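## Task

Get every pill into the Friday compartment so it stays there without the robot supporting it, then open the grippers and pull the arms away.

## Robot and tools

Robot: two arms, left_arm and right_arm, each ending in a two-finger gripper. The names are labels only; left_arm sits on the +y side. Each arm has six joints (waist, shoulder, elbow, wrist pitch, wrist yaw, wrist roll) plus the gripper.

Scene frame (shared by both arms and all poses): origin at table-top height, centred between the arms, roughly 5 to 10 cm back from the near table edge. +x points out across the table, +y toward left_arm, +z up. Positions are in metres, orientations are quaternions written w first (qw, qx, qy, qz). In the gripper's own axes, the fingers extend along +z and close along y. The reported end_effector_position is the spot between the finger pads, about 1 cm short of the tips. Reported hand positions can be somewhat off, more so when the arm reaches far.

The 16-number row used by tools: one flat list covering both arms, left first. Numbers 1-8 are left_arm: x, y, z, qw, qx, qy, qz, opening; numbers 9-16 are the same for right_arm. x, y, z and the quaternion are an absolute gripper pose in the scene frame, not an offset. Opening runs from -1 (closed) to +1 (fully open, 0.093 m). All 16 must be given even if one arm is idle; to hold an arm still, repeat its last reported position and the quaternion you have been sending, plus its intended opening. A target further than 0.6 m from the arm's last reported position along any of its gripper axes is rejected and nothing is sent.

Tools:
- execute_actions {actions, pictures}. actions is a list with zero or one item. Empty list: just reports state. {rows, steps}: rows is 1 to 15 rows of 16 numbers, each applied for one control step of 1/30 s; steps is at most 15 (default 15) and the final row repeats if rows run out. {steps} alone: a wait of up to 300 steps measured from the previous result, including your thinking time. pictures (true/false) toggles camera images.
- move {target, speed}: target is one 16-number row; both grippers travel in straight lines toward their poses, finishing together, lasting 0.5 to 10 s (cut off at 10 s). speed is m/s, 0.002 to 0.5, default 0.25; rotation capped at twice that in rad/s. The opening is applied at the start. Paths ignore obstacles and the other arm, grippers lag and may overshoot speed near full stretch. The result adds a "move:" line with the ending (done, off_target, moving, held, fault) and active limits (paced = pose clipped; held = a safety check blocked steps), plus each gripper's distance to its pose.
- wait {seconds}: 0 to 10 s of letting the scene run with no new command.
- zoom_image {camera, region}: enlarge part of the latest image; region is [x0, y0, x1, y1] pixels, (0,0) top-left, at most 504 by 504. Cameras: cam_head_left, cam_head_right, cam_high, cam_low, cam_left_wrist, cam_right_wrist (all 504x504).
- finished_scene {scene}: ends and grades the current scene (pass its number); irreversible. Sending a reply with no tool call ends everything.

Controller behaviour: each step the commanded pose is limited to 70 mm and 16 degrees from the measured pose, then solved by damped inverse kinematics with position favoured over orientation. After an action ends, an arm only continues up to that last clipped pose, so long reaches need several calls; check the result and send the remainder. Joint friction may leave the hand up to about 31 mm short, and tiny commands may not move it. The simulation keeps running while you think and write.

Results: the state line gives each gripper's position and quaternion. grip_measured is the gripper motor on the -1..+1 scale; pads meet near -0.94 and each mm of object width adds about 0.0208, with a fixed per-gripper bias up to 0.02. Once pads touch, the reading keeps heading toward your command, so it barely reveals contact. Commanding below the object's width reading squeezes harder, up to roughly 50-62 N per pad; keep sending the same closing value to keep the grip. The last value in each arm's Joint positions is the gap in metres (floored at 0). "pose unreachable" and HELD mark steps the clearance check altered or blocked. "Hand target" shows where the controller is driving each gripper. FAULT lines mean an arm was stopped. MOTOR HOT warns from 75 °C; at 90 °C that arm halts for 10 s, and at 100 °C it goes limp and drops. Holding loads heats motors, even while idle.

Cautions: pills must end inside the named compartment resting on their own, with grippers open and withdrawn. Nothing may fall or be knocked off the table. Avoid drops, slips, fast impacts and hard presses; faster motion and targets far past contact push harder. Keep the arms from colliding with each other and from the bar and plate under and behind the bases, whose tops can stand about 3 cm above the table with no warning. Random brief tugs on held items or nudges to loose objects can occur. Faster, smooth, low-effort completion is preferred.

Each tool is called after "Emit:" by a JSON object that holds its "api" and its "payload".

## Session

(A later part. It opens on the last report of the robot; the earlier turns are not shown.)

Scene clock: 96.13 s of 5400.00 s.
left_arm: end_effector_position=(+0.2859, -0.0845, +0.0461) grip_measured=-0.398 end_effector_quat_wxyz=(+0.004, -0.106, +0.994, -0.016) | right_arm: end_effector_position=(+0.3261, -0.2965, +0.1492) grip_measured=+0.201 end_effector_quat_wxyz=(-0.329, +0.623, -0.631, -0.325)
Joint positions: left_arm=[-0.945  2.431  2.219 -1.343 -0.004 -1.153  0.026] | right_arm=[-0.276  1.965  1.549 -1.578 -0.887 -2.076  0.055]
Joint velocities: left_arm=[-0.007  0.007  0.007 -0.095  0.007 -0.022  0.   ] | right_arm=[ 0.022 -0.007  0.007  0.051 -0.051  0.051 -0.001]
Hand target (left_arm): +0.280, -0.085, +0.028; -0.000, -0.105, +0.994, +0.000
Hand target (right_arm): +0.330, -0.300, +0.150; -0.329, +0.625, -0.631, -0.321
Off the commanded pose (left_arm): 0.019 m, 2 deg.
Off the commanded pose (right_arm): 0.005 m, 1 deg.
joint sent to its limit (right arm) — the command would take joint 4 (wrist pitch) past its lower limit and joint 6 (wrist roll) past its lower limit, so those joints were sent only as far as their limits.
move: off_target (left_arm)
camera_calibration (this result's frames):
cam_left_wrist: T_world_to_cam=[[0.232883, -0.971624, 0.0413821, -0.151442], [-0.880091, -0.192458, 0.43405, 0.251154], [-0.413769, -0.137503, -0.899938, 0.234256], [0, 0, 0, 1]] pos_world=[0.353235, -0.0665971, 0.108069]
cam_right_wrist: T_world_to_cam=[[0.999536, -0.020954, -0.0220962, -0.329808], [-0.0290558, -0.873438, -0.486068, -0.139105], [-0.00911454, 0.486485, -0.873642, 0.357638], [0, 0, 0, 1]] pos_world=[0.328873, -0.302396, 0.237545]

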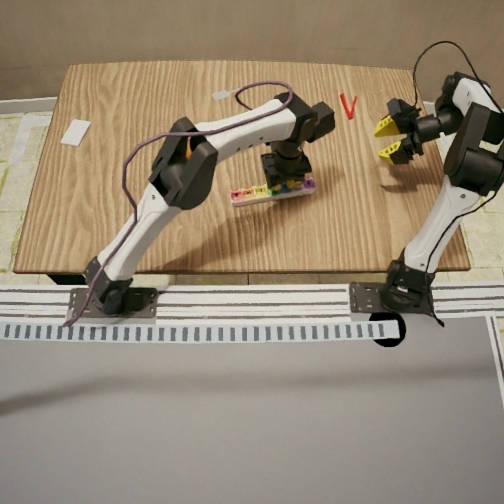

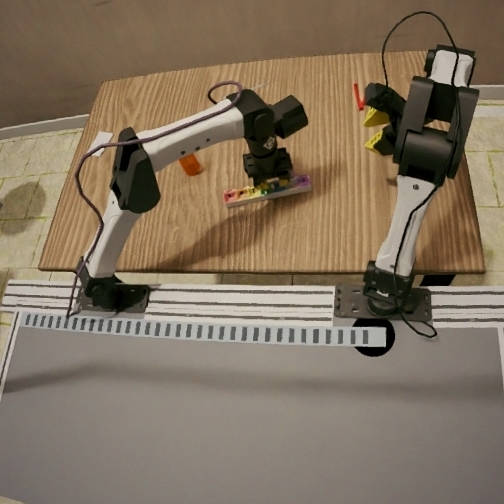

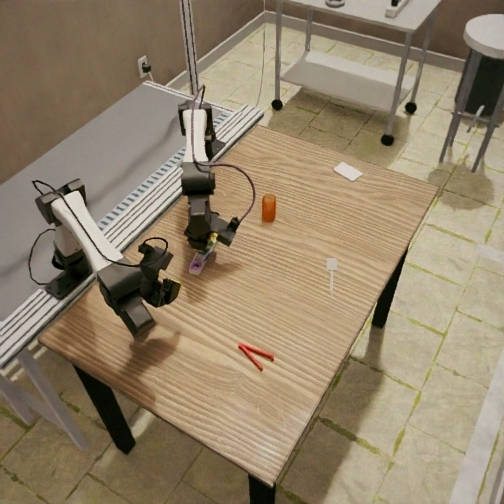

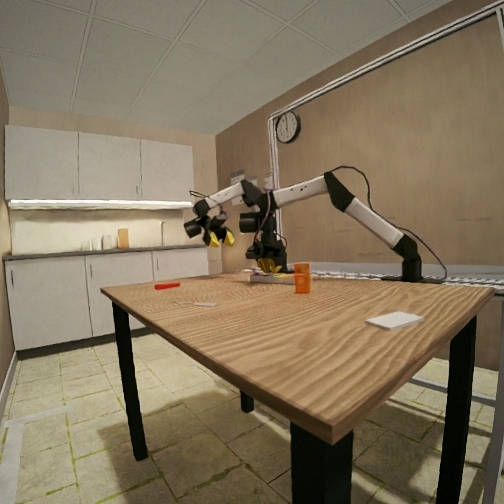

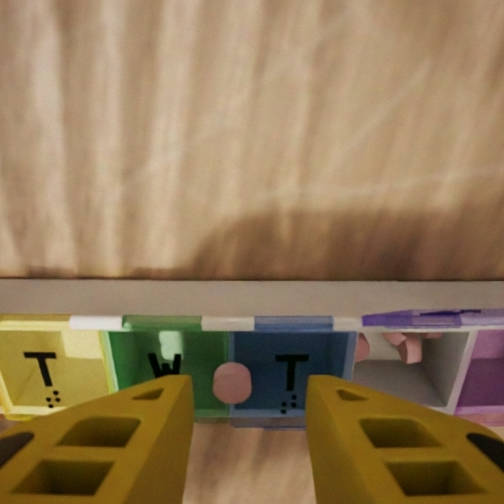

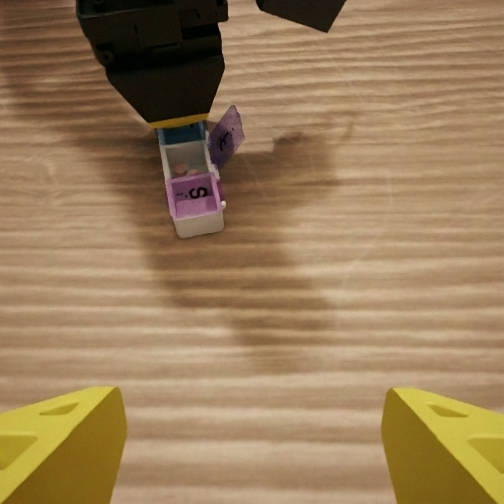

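Emit:
{"api": "move", "payload": {"target": [0.277,-0.081,0.017,0,-0.105,0.995,0,-0.4,0.33,-0.30,0.15,0.327,-0.627,0.627,0.327,0.2], "speed": 0.015}}

Scene clock: 99.53 s of 5400.00 s.
left_arm: end_effector_position=(+0.2850, -0.0833, +0.0405) grip_measured=-0.398 end_effector_quat_wxyz=(+0.008, -0.106, +0.994, -0.021) | right_arm: end_effector_position=(+0.3260, -0.2964, +0.1492) grip_measured=+0.201 end_effector_quat_wxyz=(-0.329, +0.623, -0.631, -0.325)
Joint positions: left_arm=[-0.945  2.403  2.146 -1.285 -0.005 -1.153  0.026] | right_arm=[-0.276  1.965  1.549 -1.579 -0.887 -2.076  0.055]
Joint velocities: left_arm=[ 0.012 -0.002 -0.007 -0.066 -0.037 -0.051  0.   ] | right_arm=[-0.002  0.012 -0.007 -0.066  0.095 -0.022  0.001]
Hand target (left_arm): +0.277, -0.080, +0.017; -0.001, -0.105, +0.994, +0.001
Hand target (right_arm): +0.330, -0.300, +0.150; -0.329, +0.625, -0.631, -0.321
Off the commanded pose (left_arm): 0.025 m, 3 deg.
Off the commanded pose (right_arm): 0.005 m, 1 deg.
joint sent to its limit (right arm) — the command would take joint 4 (wrist pitch) past its lower limit and joint 6 (wrist roll) past its lower limit, so those joints were sent only as far as their limits.
move: off_target (left_arm)
camera_calibration (this result's frames):
cam_left_wrist: T_world_to_cam=[[0.233412, -0.970902, 0.053552, -0.150361], [-0.883427, -0.188727, 0.428881, 0.2545], [-0.406295, -0.147415, -0.901772, 0.2261], [0, 0, 0, 1]] pos_world=[0.351791, -0.0646246, 0.102793]
cam_right_wrist: T_world_to_cam=[[0.999528, -0.020948, -0.0224601, -0.329688], [-0.0292286, -0.873379, -0.486164, -0.138988], [-0.00943203, 0.486591, -0.873579, 0.357777], [0, 0, 0, 1]] pos_world=[0.328845, -0.302387, 0.237571]

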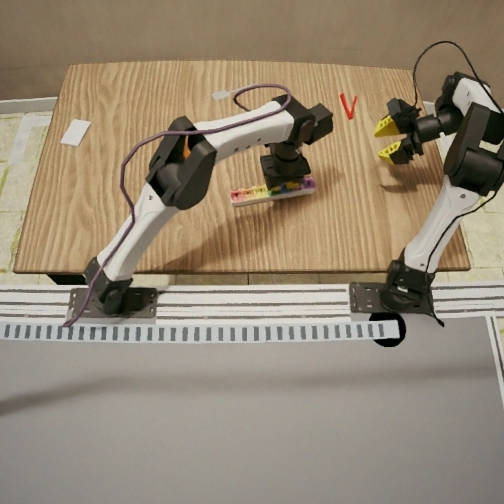

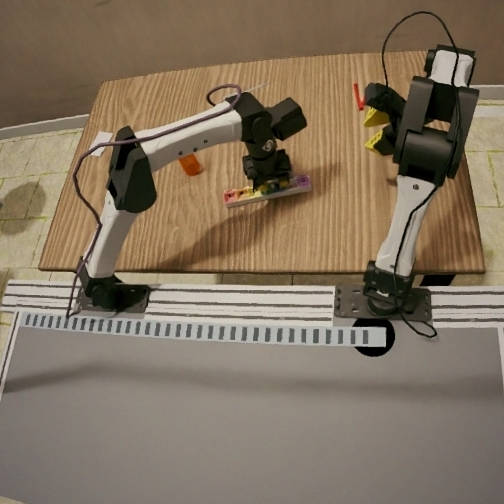

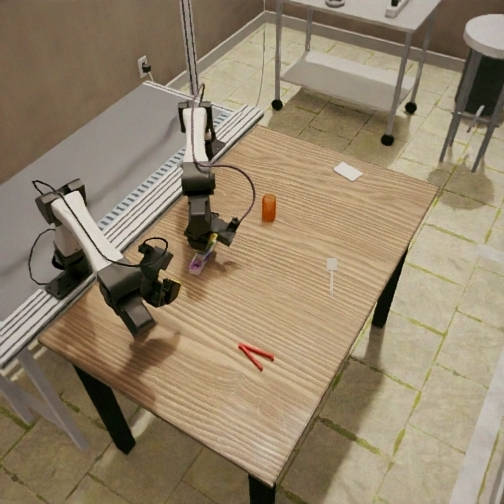

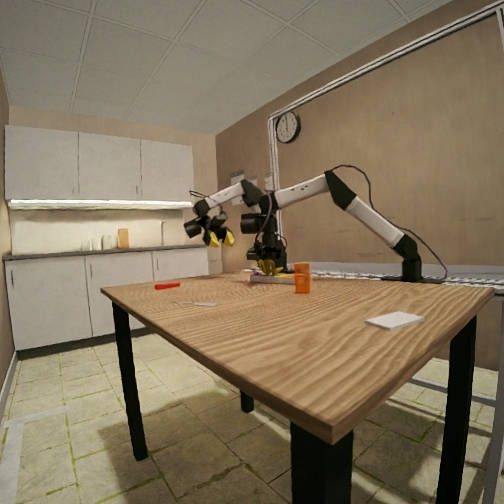

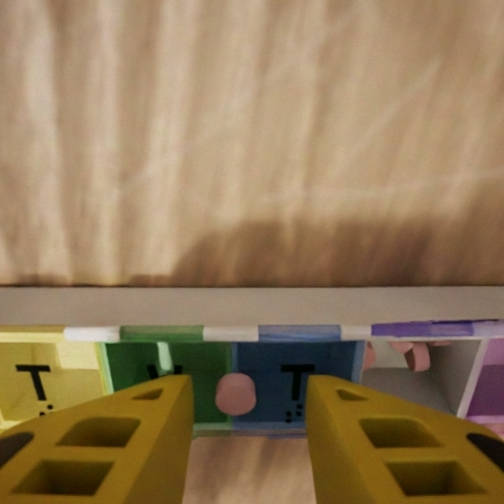

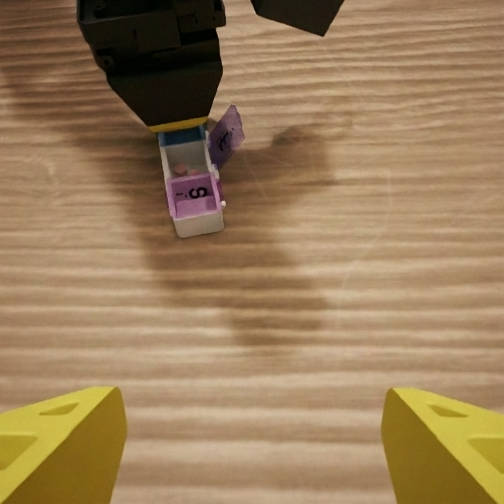

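Probably in contact. Close (pill ≈9 mm).

Emit:
{"api": "move", "payload": {"target": [0.282,-0.083,0.03,0,-0.105,0.995,0,-0.82,0.33,-0.30,0.15,0.327,-0.627,0.627,0.327,0.2], "speed": 0.015}}

Emit:
{"api": "move", "payload": {"target": [0.284,-0.09,0.06,0,-0.105,0.995,0,-0.82,0.33,-0.30,0.15,0.327,-0.627,0.627,0.327,0.2], "speed": 0.03}}

Scene clock: 102.17 s of 5400.00 s.
left_arm: end_effector_position=(+0.2859, -0.0844, +0.0415) grip_measured=-0.816 end_effector_quat_wxyz=(+0.006, -0.106, +0.994, -0.018) | right_arm: end_effector_position=(+0.3260, -0.2964, +0.1492) grip_measured=+0.201 end_effector_quat_wxyz=(-0.329, +0.623, -0.631, -0.325)
Joint positions: left_arm=[-0.945  2.42   2.18  -1.308 -0.005 -1.153  0.006] | right_arm=[-0.276  1.965  1.549 -1.579 -0.887 -2.076  0.055]
Joint velocities: left_arm=[-0.002 -0.032  0.007 -0.051 -0.037 -0.037  0.001] | right_arm=[-0.022 -0.002  0.002  0.037 -0.022 -0.022  0.   ]
Hand target (left_arm): +0.282, -0.083, +0.030; +0.000, -0.105, +0.994, -0.001
Hand target (right_arm): +0.330, -0.300, +0.150; -0.329, +0.625, -0.631, -0.321
Off the commanded pose (left_arm): 0.012 m, 2 deg.
Off the commanded pose (right_arm): 0.005 m, 1 deg.
joint sent to its limit (right arm) — the command would take joint 4 (wrist pitch) past its lower limit and joint 6 (wrist roll) past its lower limit, so those joints were sent only as far as their limits.
move: off_target (left_arm)
camera_calibration (this result's frames):
cam_left_wrist: T_world_to_cam=[[0.233527, -0.971193, 0.047426, -0.151484], [-0.881929, -0.191019, 0.430945, 0.25394], [-0.409471, -0.142463, -0.901131, 0.228511], [0, 0, 0, 1]] pos_world=[0.352901, -0.0660585, 0.103668]
cam_right_wrist: T_world_to_cam=[[0.999528, -0.020948, -0.0224601, -0.329688], [-0.0292286, -0.873379, -0.486164, -0.138988], [-0.00943203, 0.486591, -0.873579, 0.357777], [0, 0, 0, 1]] pos_world=[0.328845, -0.302387, 0.237571]

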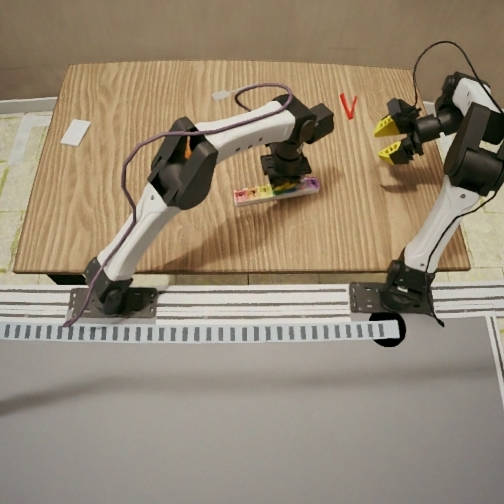

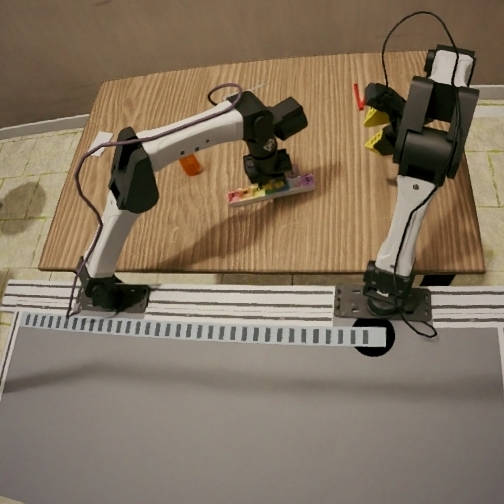

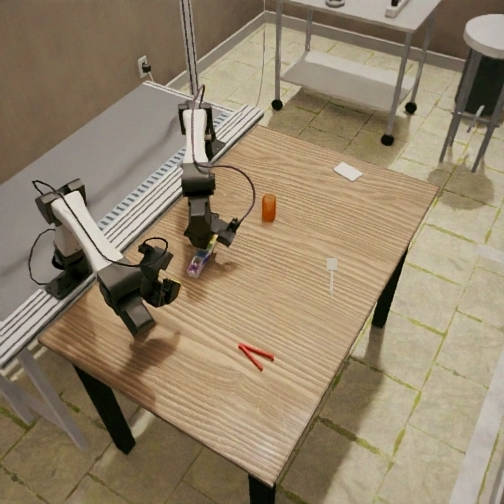

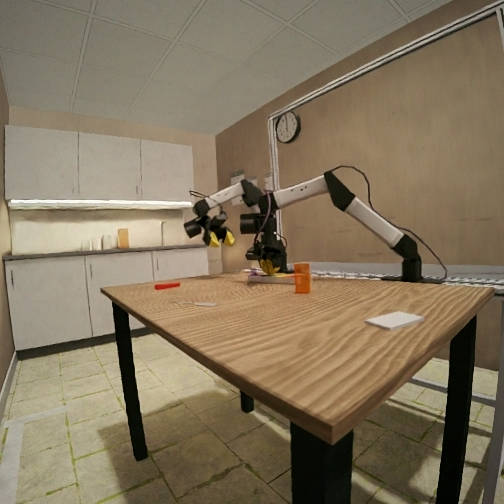

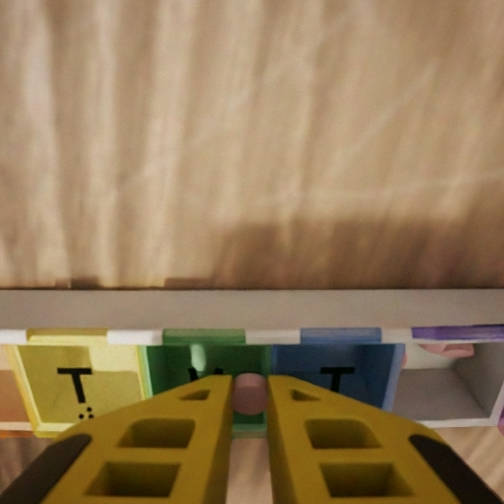

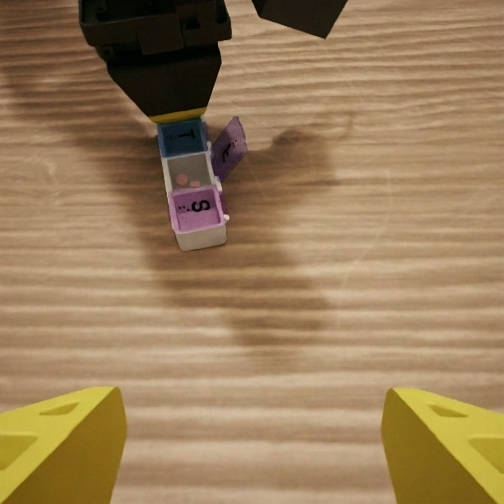

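Scene clock: 103.37 s of 5400.00 s.
left_arm: end_effector_position=(+0.2894, -0.0885, +0.0683) grip_measured=-0.816 end_effector_quat_wxyz=(+0.004, -0.107, +0.994, -0.014) | right_arm: end_effector_position=(+0.3260, -0.2964, +0.1492) grip_measured=+0.201 end_effector_quat_wxyz=(-0.329, +0.623, -0.631, -0.325)
Joint positions: left_arm=[-0.945  2.488  2.41  -1.48  -0.005 -1.154  0.006] | right_arm=[-0.276  1.965  1.549 -1.579 -0.887 -2.076  0.055]
Joint velocities: left_arm=[-0.027  0.002 -0.012 -0.051 -0.051  0.022  0.   ] | right_arm=[-0.012 -0.002  0.002 -0.081  0.007 -0.022  0.   ]
Hand target (left_arm): +0.284, -0.090, +0.060; +0.000, -0.105, +0.994, -0.000
Hand target (right_arm): +0.330, -0.300, +0.150; -0.329, +0.625, -0.631, -0.321
Off the commanded pose (left_arm): 0.010 m, 2 deg.
Off the commanded pose (right_arm): 0.005 m, 1 deg.
joint sent to its limit (right arm) — the command would take joint 4 (wrist pitch) past its lower limit and joint 6 (wrist roll) past its lower limit, so those joints were sent only as far as their limits.
move: done
camera_calibration (this result's frames):
cam_left_wrist: T_world_to_cam=[[0.234024, -0.971463, 0.0386308, -0.15718], [-0.879442, -0.194581, 0.43442, 0.243395], [-0.414506, -0.135638, -0.899882, 0.255401], [0, 0, 0, 1]] pos_world=[0.356701, -0.0706921, 0.130167]
cam_right_wrist: T_world_to_cam=[[0.999528, -0.020948, -0.0224601, -0.329688], [-0.0292286, -0.873379, -0.486164, -0.138988], [-0.00943203, 0.486591, -0.873579, 0.357777], [0, 0, 0, 1]] pos_world=[0.328845, -0.302387, 0.237571]

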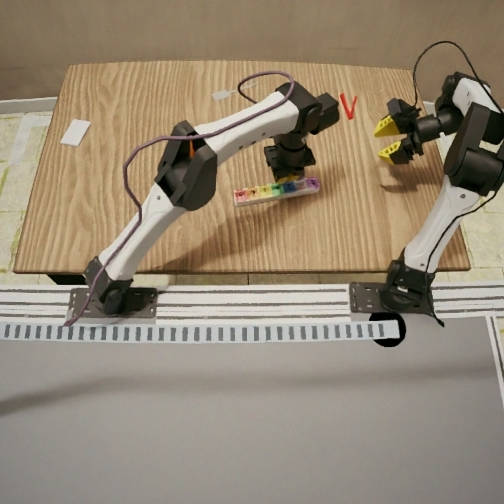

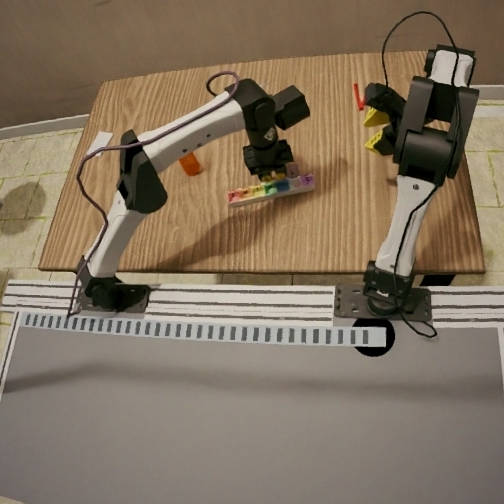

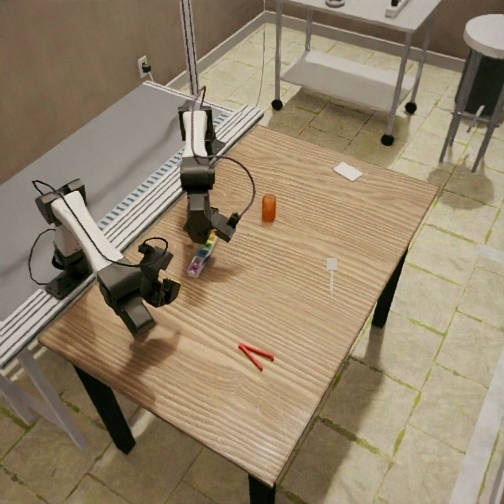

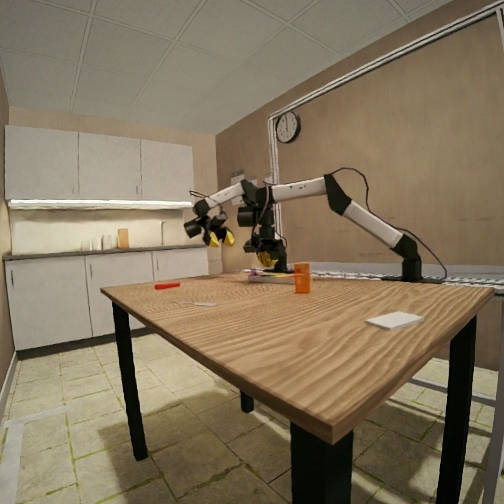

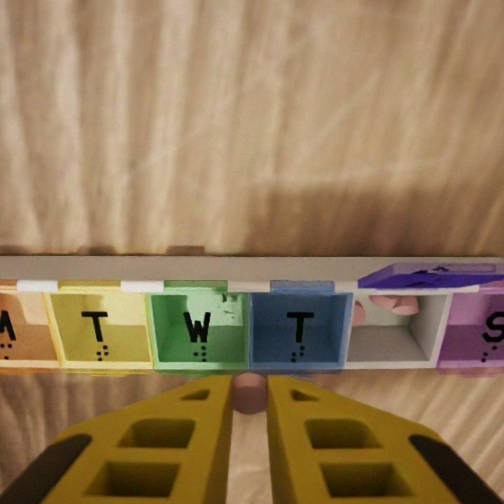

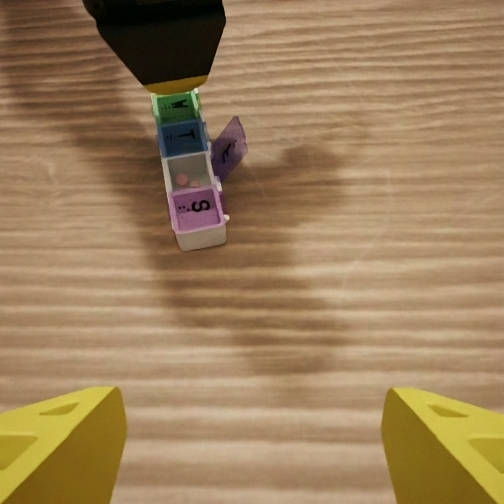

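Held. Target ≈ (0.296,-0.133); tilt a bit for reach.

Emit:
{"api": "move", "payload": {"target": [0.290,-0.136,0.04,0.05,-0.105,0.985,-0.13,-0.82,0.33,-0.30,0.15,0.327,-0.627,0.627,0.327,0.2], "speed": 0.03}}

Scene clock: 108.40 s of 5400.00 s.
left_arm: end_effector_position=(+0.3000, -0.1332, +0.0466) grip_measured=-0.816 end_effector_quat_wxyz=(+0.060, -0.105, +0.984, -0.130) | right_arm: end_effector_position=(+0.3260, -0.2964, +0.1492) grip_measured=+0.201 end_effector_quat_wxyz=(-0.329, +0.623, -0.631, -0.325)
Joint positions: left_arm=[-0.975  2.361  2.058 -0.998  0.006 -1.183  0.006] | right_arm=[-0.276  1.965  1.549 -1.579 -0.887 -2.076  0.055]
Joint velocities: left_arm=[ 0.012  0.002 -0.002 -0.022  0.037 -0.007 -0.   ] | right_arm=[ 0.007 -0.012  0.002 -0.007  0.007 -0.007 -0.002]
Hand target (left_arm): +0.290, -0.136, +0.040; +0.051, -0.103, +0.985, -0.129
Hand target (right_arm): +0.330, -0.300, +0.150; -0.329, +0.625, -0.631, -0.321
Off the commanded pose (left_arm): 0.012 m, 1 deg.
Off the commanded pose (right_arm): 0.005 m, 1 deg.
joint sent to its limit (right arm) — the command would take joint 4 (wrist pitch) past its lower limit and joint 6 (wrist roll) past its lower limit, so those joints were sent only as far as their limits.
move: off_target (left_arm)
camera_calibration (this result's frames):
cam_left_wrist: T_world_to_cam=[[0.212851, -0.936529, 0.278583, -0.202347], [-0.932543, -0.109612, 0.344019, 0.284923], [-0.291648, -0.333015, -0.896684, 0.170941], [0, 0, 0, 1]] pos_world=[0.358627, -0.101347, 0.111632]
cam_right_wrist: T_world_to_cam=[[0.999528, -0.020948, -0.0224601, -0.329688], [-0.0292286, -0.873379, -0.486164, -0.138988], [-0.00943203, 0.486591, -0.873579, 0.357777], [0, 0, 0, 1]] pos_world=[0.328845, -0.302387, 0.237571]

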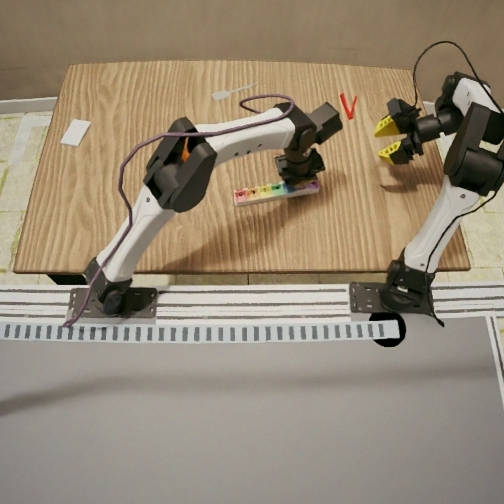

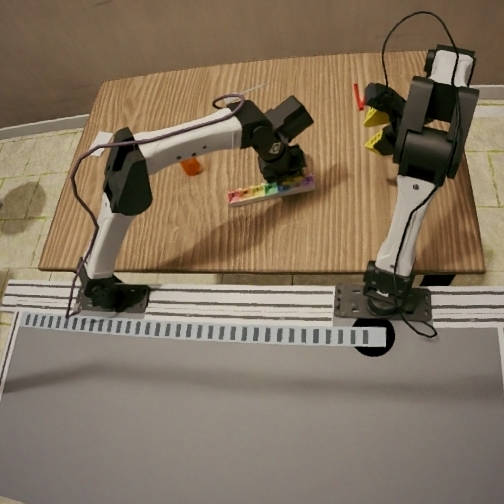

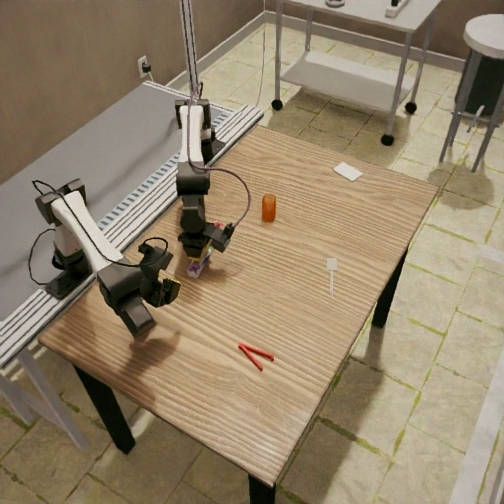

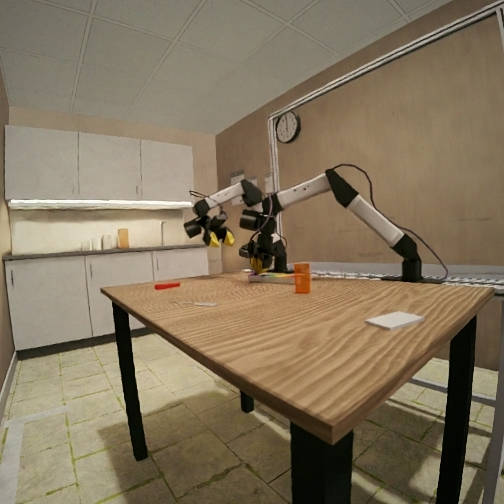

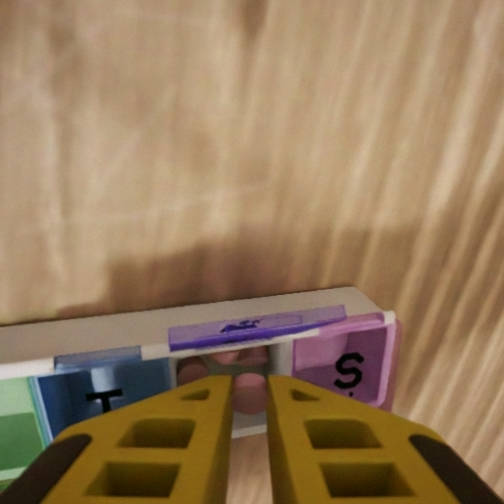

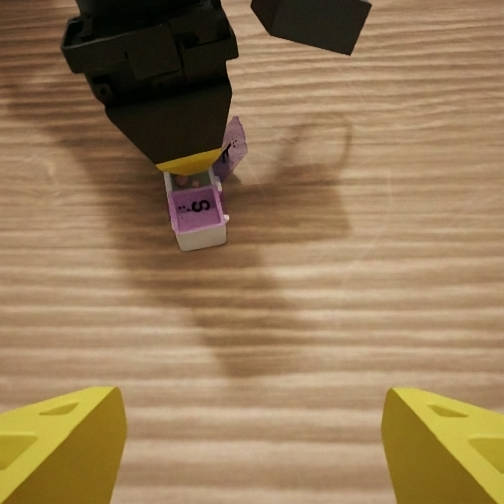

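Emit:
{"api": "move", "payload": {"target": [0.290,-0.136,0.04,0.05,-0.105,0.985,-0.13,-0.6,0.33,-0.30,0.15,0.327,-0.627,0.627,0.327,0.2], "speed": 0.03}}

Emit:
{"api": "move", "payload": {"target": [0.27,-0.08,0.16,0.05,-0.105,0.985,-0.13,-0.6,0.33,-0.30,0.15,0.327,-0.627,0.627,0.327,0.2], "speed": 0.15}}

Scene clock: 109.43 s of 5400.00 s.
left_arm: end_effector_position=(+0.3003, -0.1339, +0.0468) grip_measured=-0.602 end_effector_quat_wxyz=(+0.060, -0.107, +0.984, -0.131) | right_arm: end_effector_position=(+0.3260, -0.2964, +0.1492) grip_measured=+0.201 end_effector_quat_wxyz=(-0.329, +0.623, -0.631, -0.325)
Joint positions: left_arm=[-0.975  2.361  2.058 -0.994  0.007 -1.187  0.016] | right_arm=[-0.276  1.965  1.549 -1.579 -0.887 -2.076  0.055]
Joint velocities: left_arm=[-0.002 -0.007 -0.002 -0.007  0.037  0.007  0.001] | right_arm=[ 0.007 -0.012 -0.007 -0.007  0.007  0.022 -0.   ]
Hand target (left_arm): +0.290, -0.136, +0.040; +0.050, -0.105, +0.985, -0.129
Hand target (right_arm): +0.330, -0.300, +0.150; -0.329, +0.625, -0.631, -0.321
Off the commanded pose (left_arm): 0.013 m, 1 deg.
Off the commanded pose (right_arm): 0.005 m, 1 deg.
joint sent to its limit (right arm) — the command would take joint 4 (wrist pitch) past its lower limit and joint 6 (wrist roll) past its lower limit, so those joints were sent only as far as their limits.
move: off_target (left_arm)
camera_calibration (this result's frames):
cam_left_wrist: T_world_to_cam=[[0.215995, -0.934716, 0.282228, -0.204043], [-0.932297, -0.11155, 0.344061, 0.284749], [-0.290117, -0.337436, -0.895527, 0.169907], [0, 0, 0, 1]] pos_world=[0.358836, -0.101625, 0.111772]
cam_right_wrist: T_world_to_cam=[[0.999528, -0.020948, -0.0224601, -0.329688], [-0.0292286, -0.873379, -0.486164, -0.138988], [-0.00943203, 0.486591, -0.873579, 0.357777], [0, 0, 0, 1]] pos_world=[0.328845, -0.302387, 0.237571]

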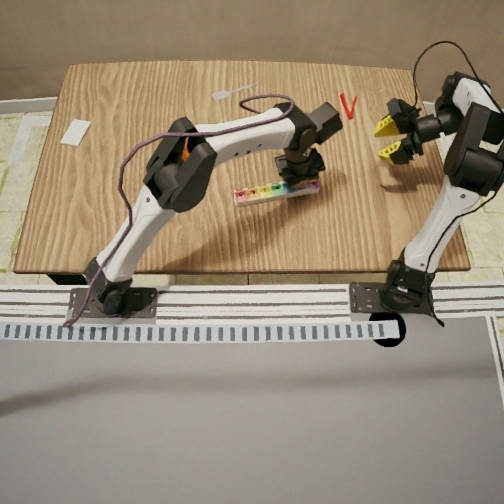

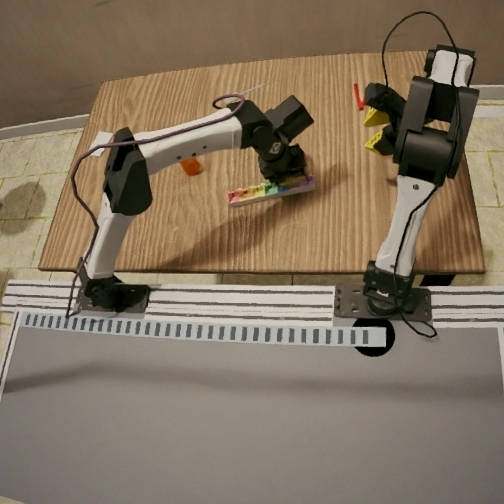

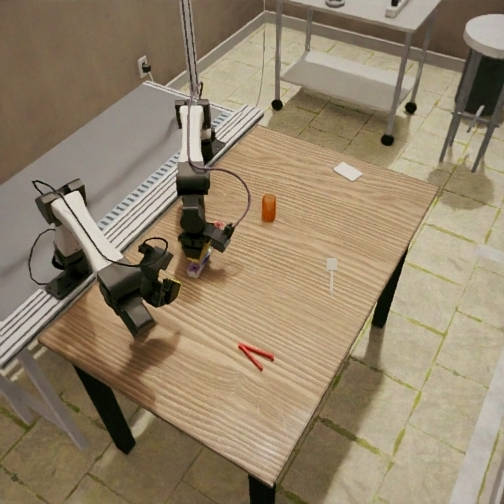

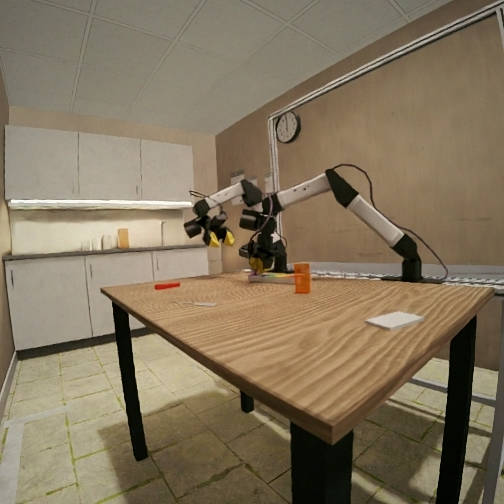

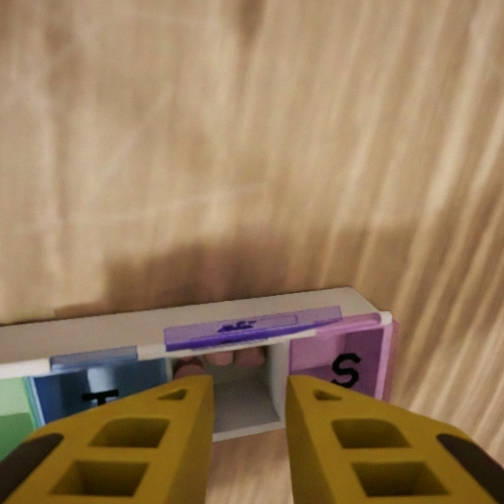

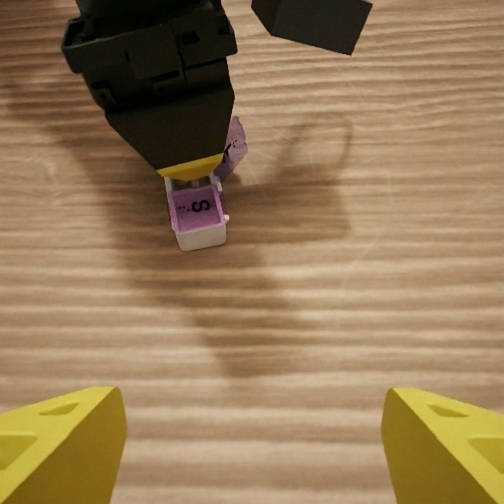

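Scene clock: 110.87 s of 5400.00 s.
left_arm: end_effector_position=(+0.2668, -0.0848, +0.1613) grip_measured=-0.602 end_effector_quat_wxyz=(+0.059, -0.104, +0.983, -0.137) | right_arm: end_effector_position=(+0.3260, -0.2964, +0.1492) grip_measured=+0.201 end_effector_quat_wxyz=(-0.329, +0.623, -0.631, -0.325)
Joint positions: left_arm=[-0.975  2.104  2.094 -1.279  0.015 -1.181  0.016] | right_arm=[-0.276  1.965  1.549 -1.579 -0.887 -2.076  0.055]
Joint velocities: left_arm=[-0.037  0.007 -0.002  0.081  0.007  0.022  0.   ] | right_arm=[ 0.012  0.002 -0.012 -0.066 -0.022 -0.066 -0.001]
Hand target (left_arm): +0.269, -0.080, +0.160; +0.050, -0.105, +0.985, -0.130
Hand target (right_arm): +0.330, -0.300, +0.150; -0.329, +0.625, -0.631, -0.321
Off the commanded pose (left_arm): 0.006 m, 1 deg.
Off the commanded pose (right_arm): 0.005 m, 1 deg.
joint sent to its limit (right arm) — the command would take joint 4 (wrist pitch) past its lower limit and joint 6 (wrist roll) past its lower limit, so those joints were sent only as far as their limits.
move: done
camera_calibration (this result's frames):
cam_left_wrist: T_world_to_cam=[[0.209275, -0.93335, 0.291652, -0.182873], [-0.932924, -0.101199, 0.345561, 0.220369], [-0.293014, -0.344406, -0.891923, 0.278804], [0, 0, 0, 1]] pos_world=[0.325552, -0.0523619, 0.225856]
cam_right_wrist: T_world_to_cam=[[0.999528, -0.020948, -0.0224601, -0.329688], [-0.0292286, -0.873379, -0.486164, -0.138988], [-0.00943203, 0.486591, -0.873579, 0.357777], [0, 0, 0, 1]] pos_world=[0.328845, -0.302387, 0.237571]

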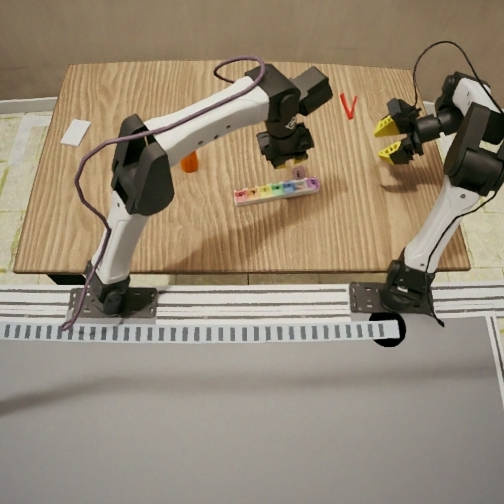

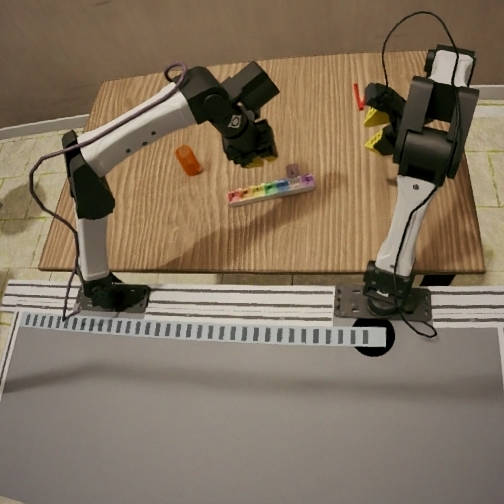

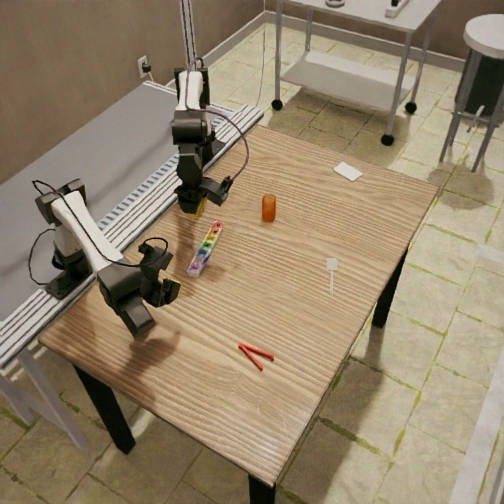

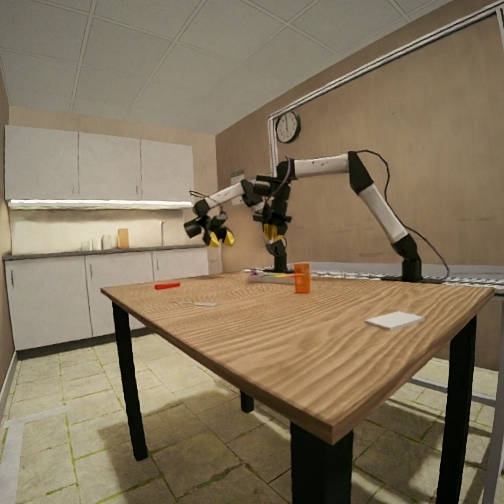

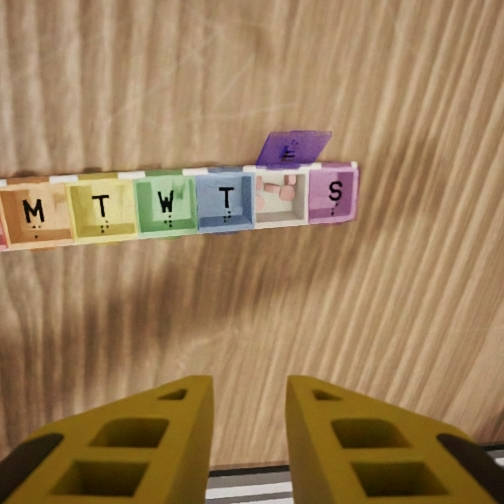

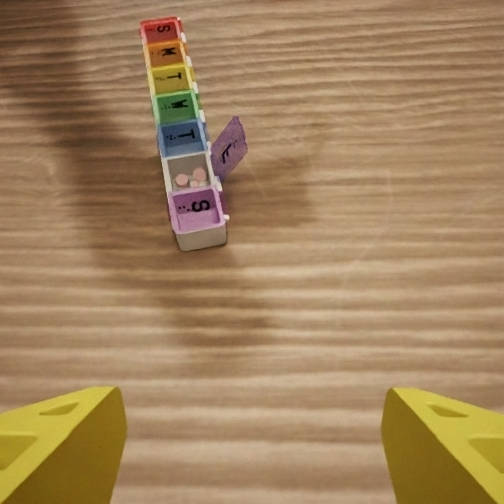

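Emit:
{"api": "finished_scene", "payload": {"scene": 2}}

The scene is finished: the task was done.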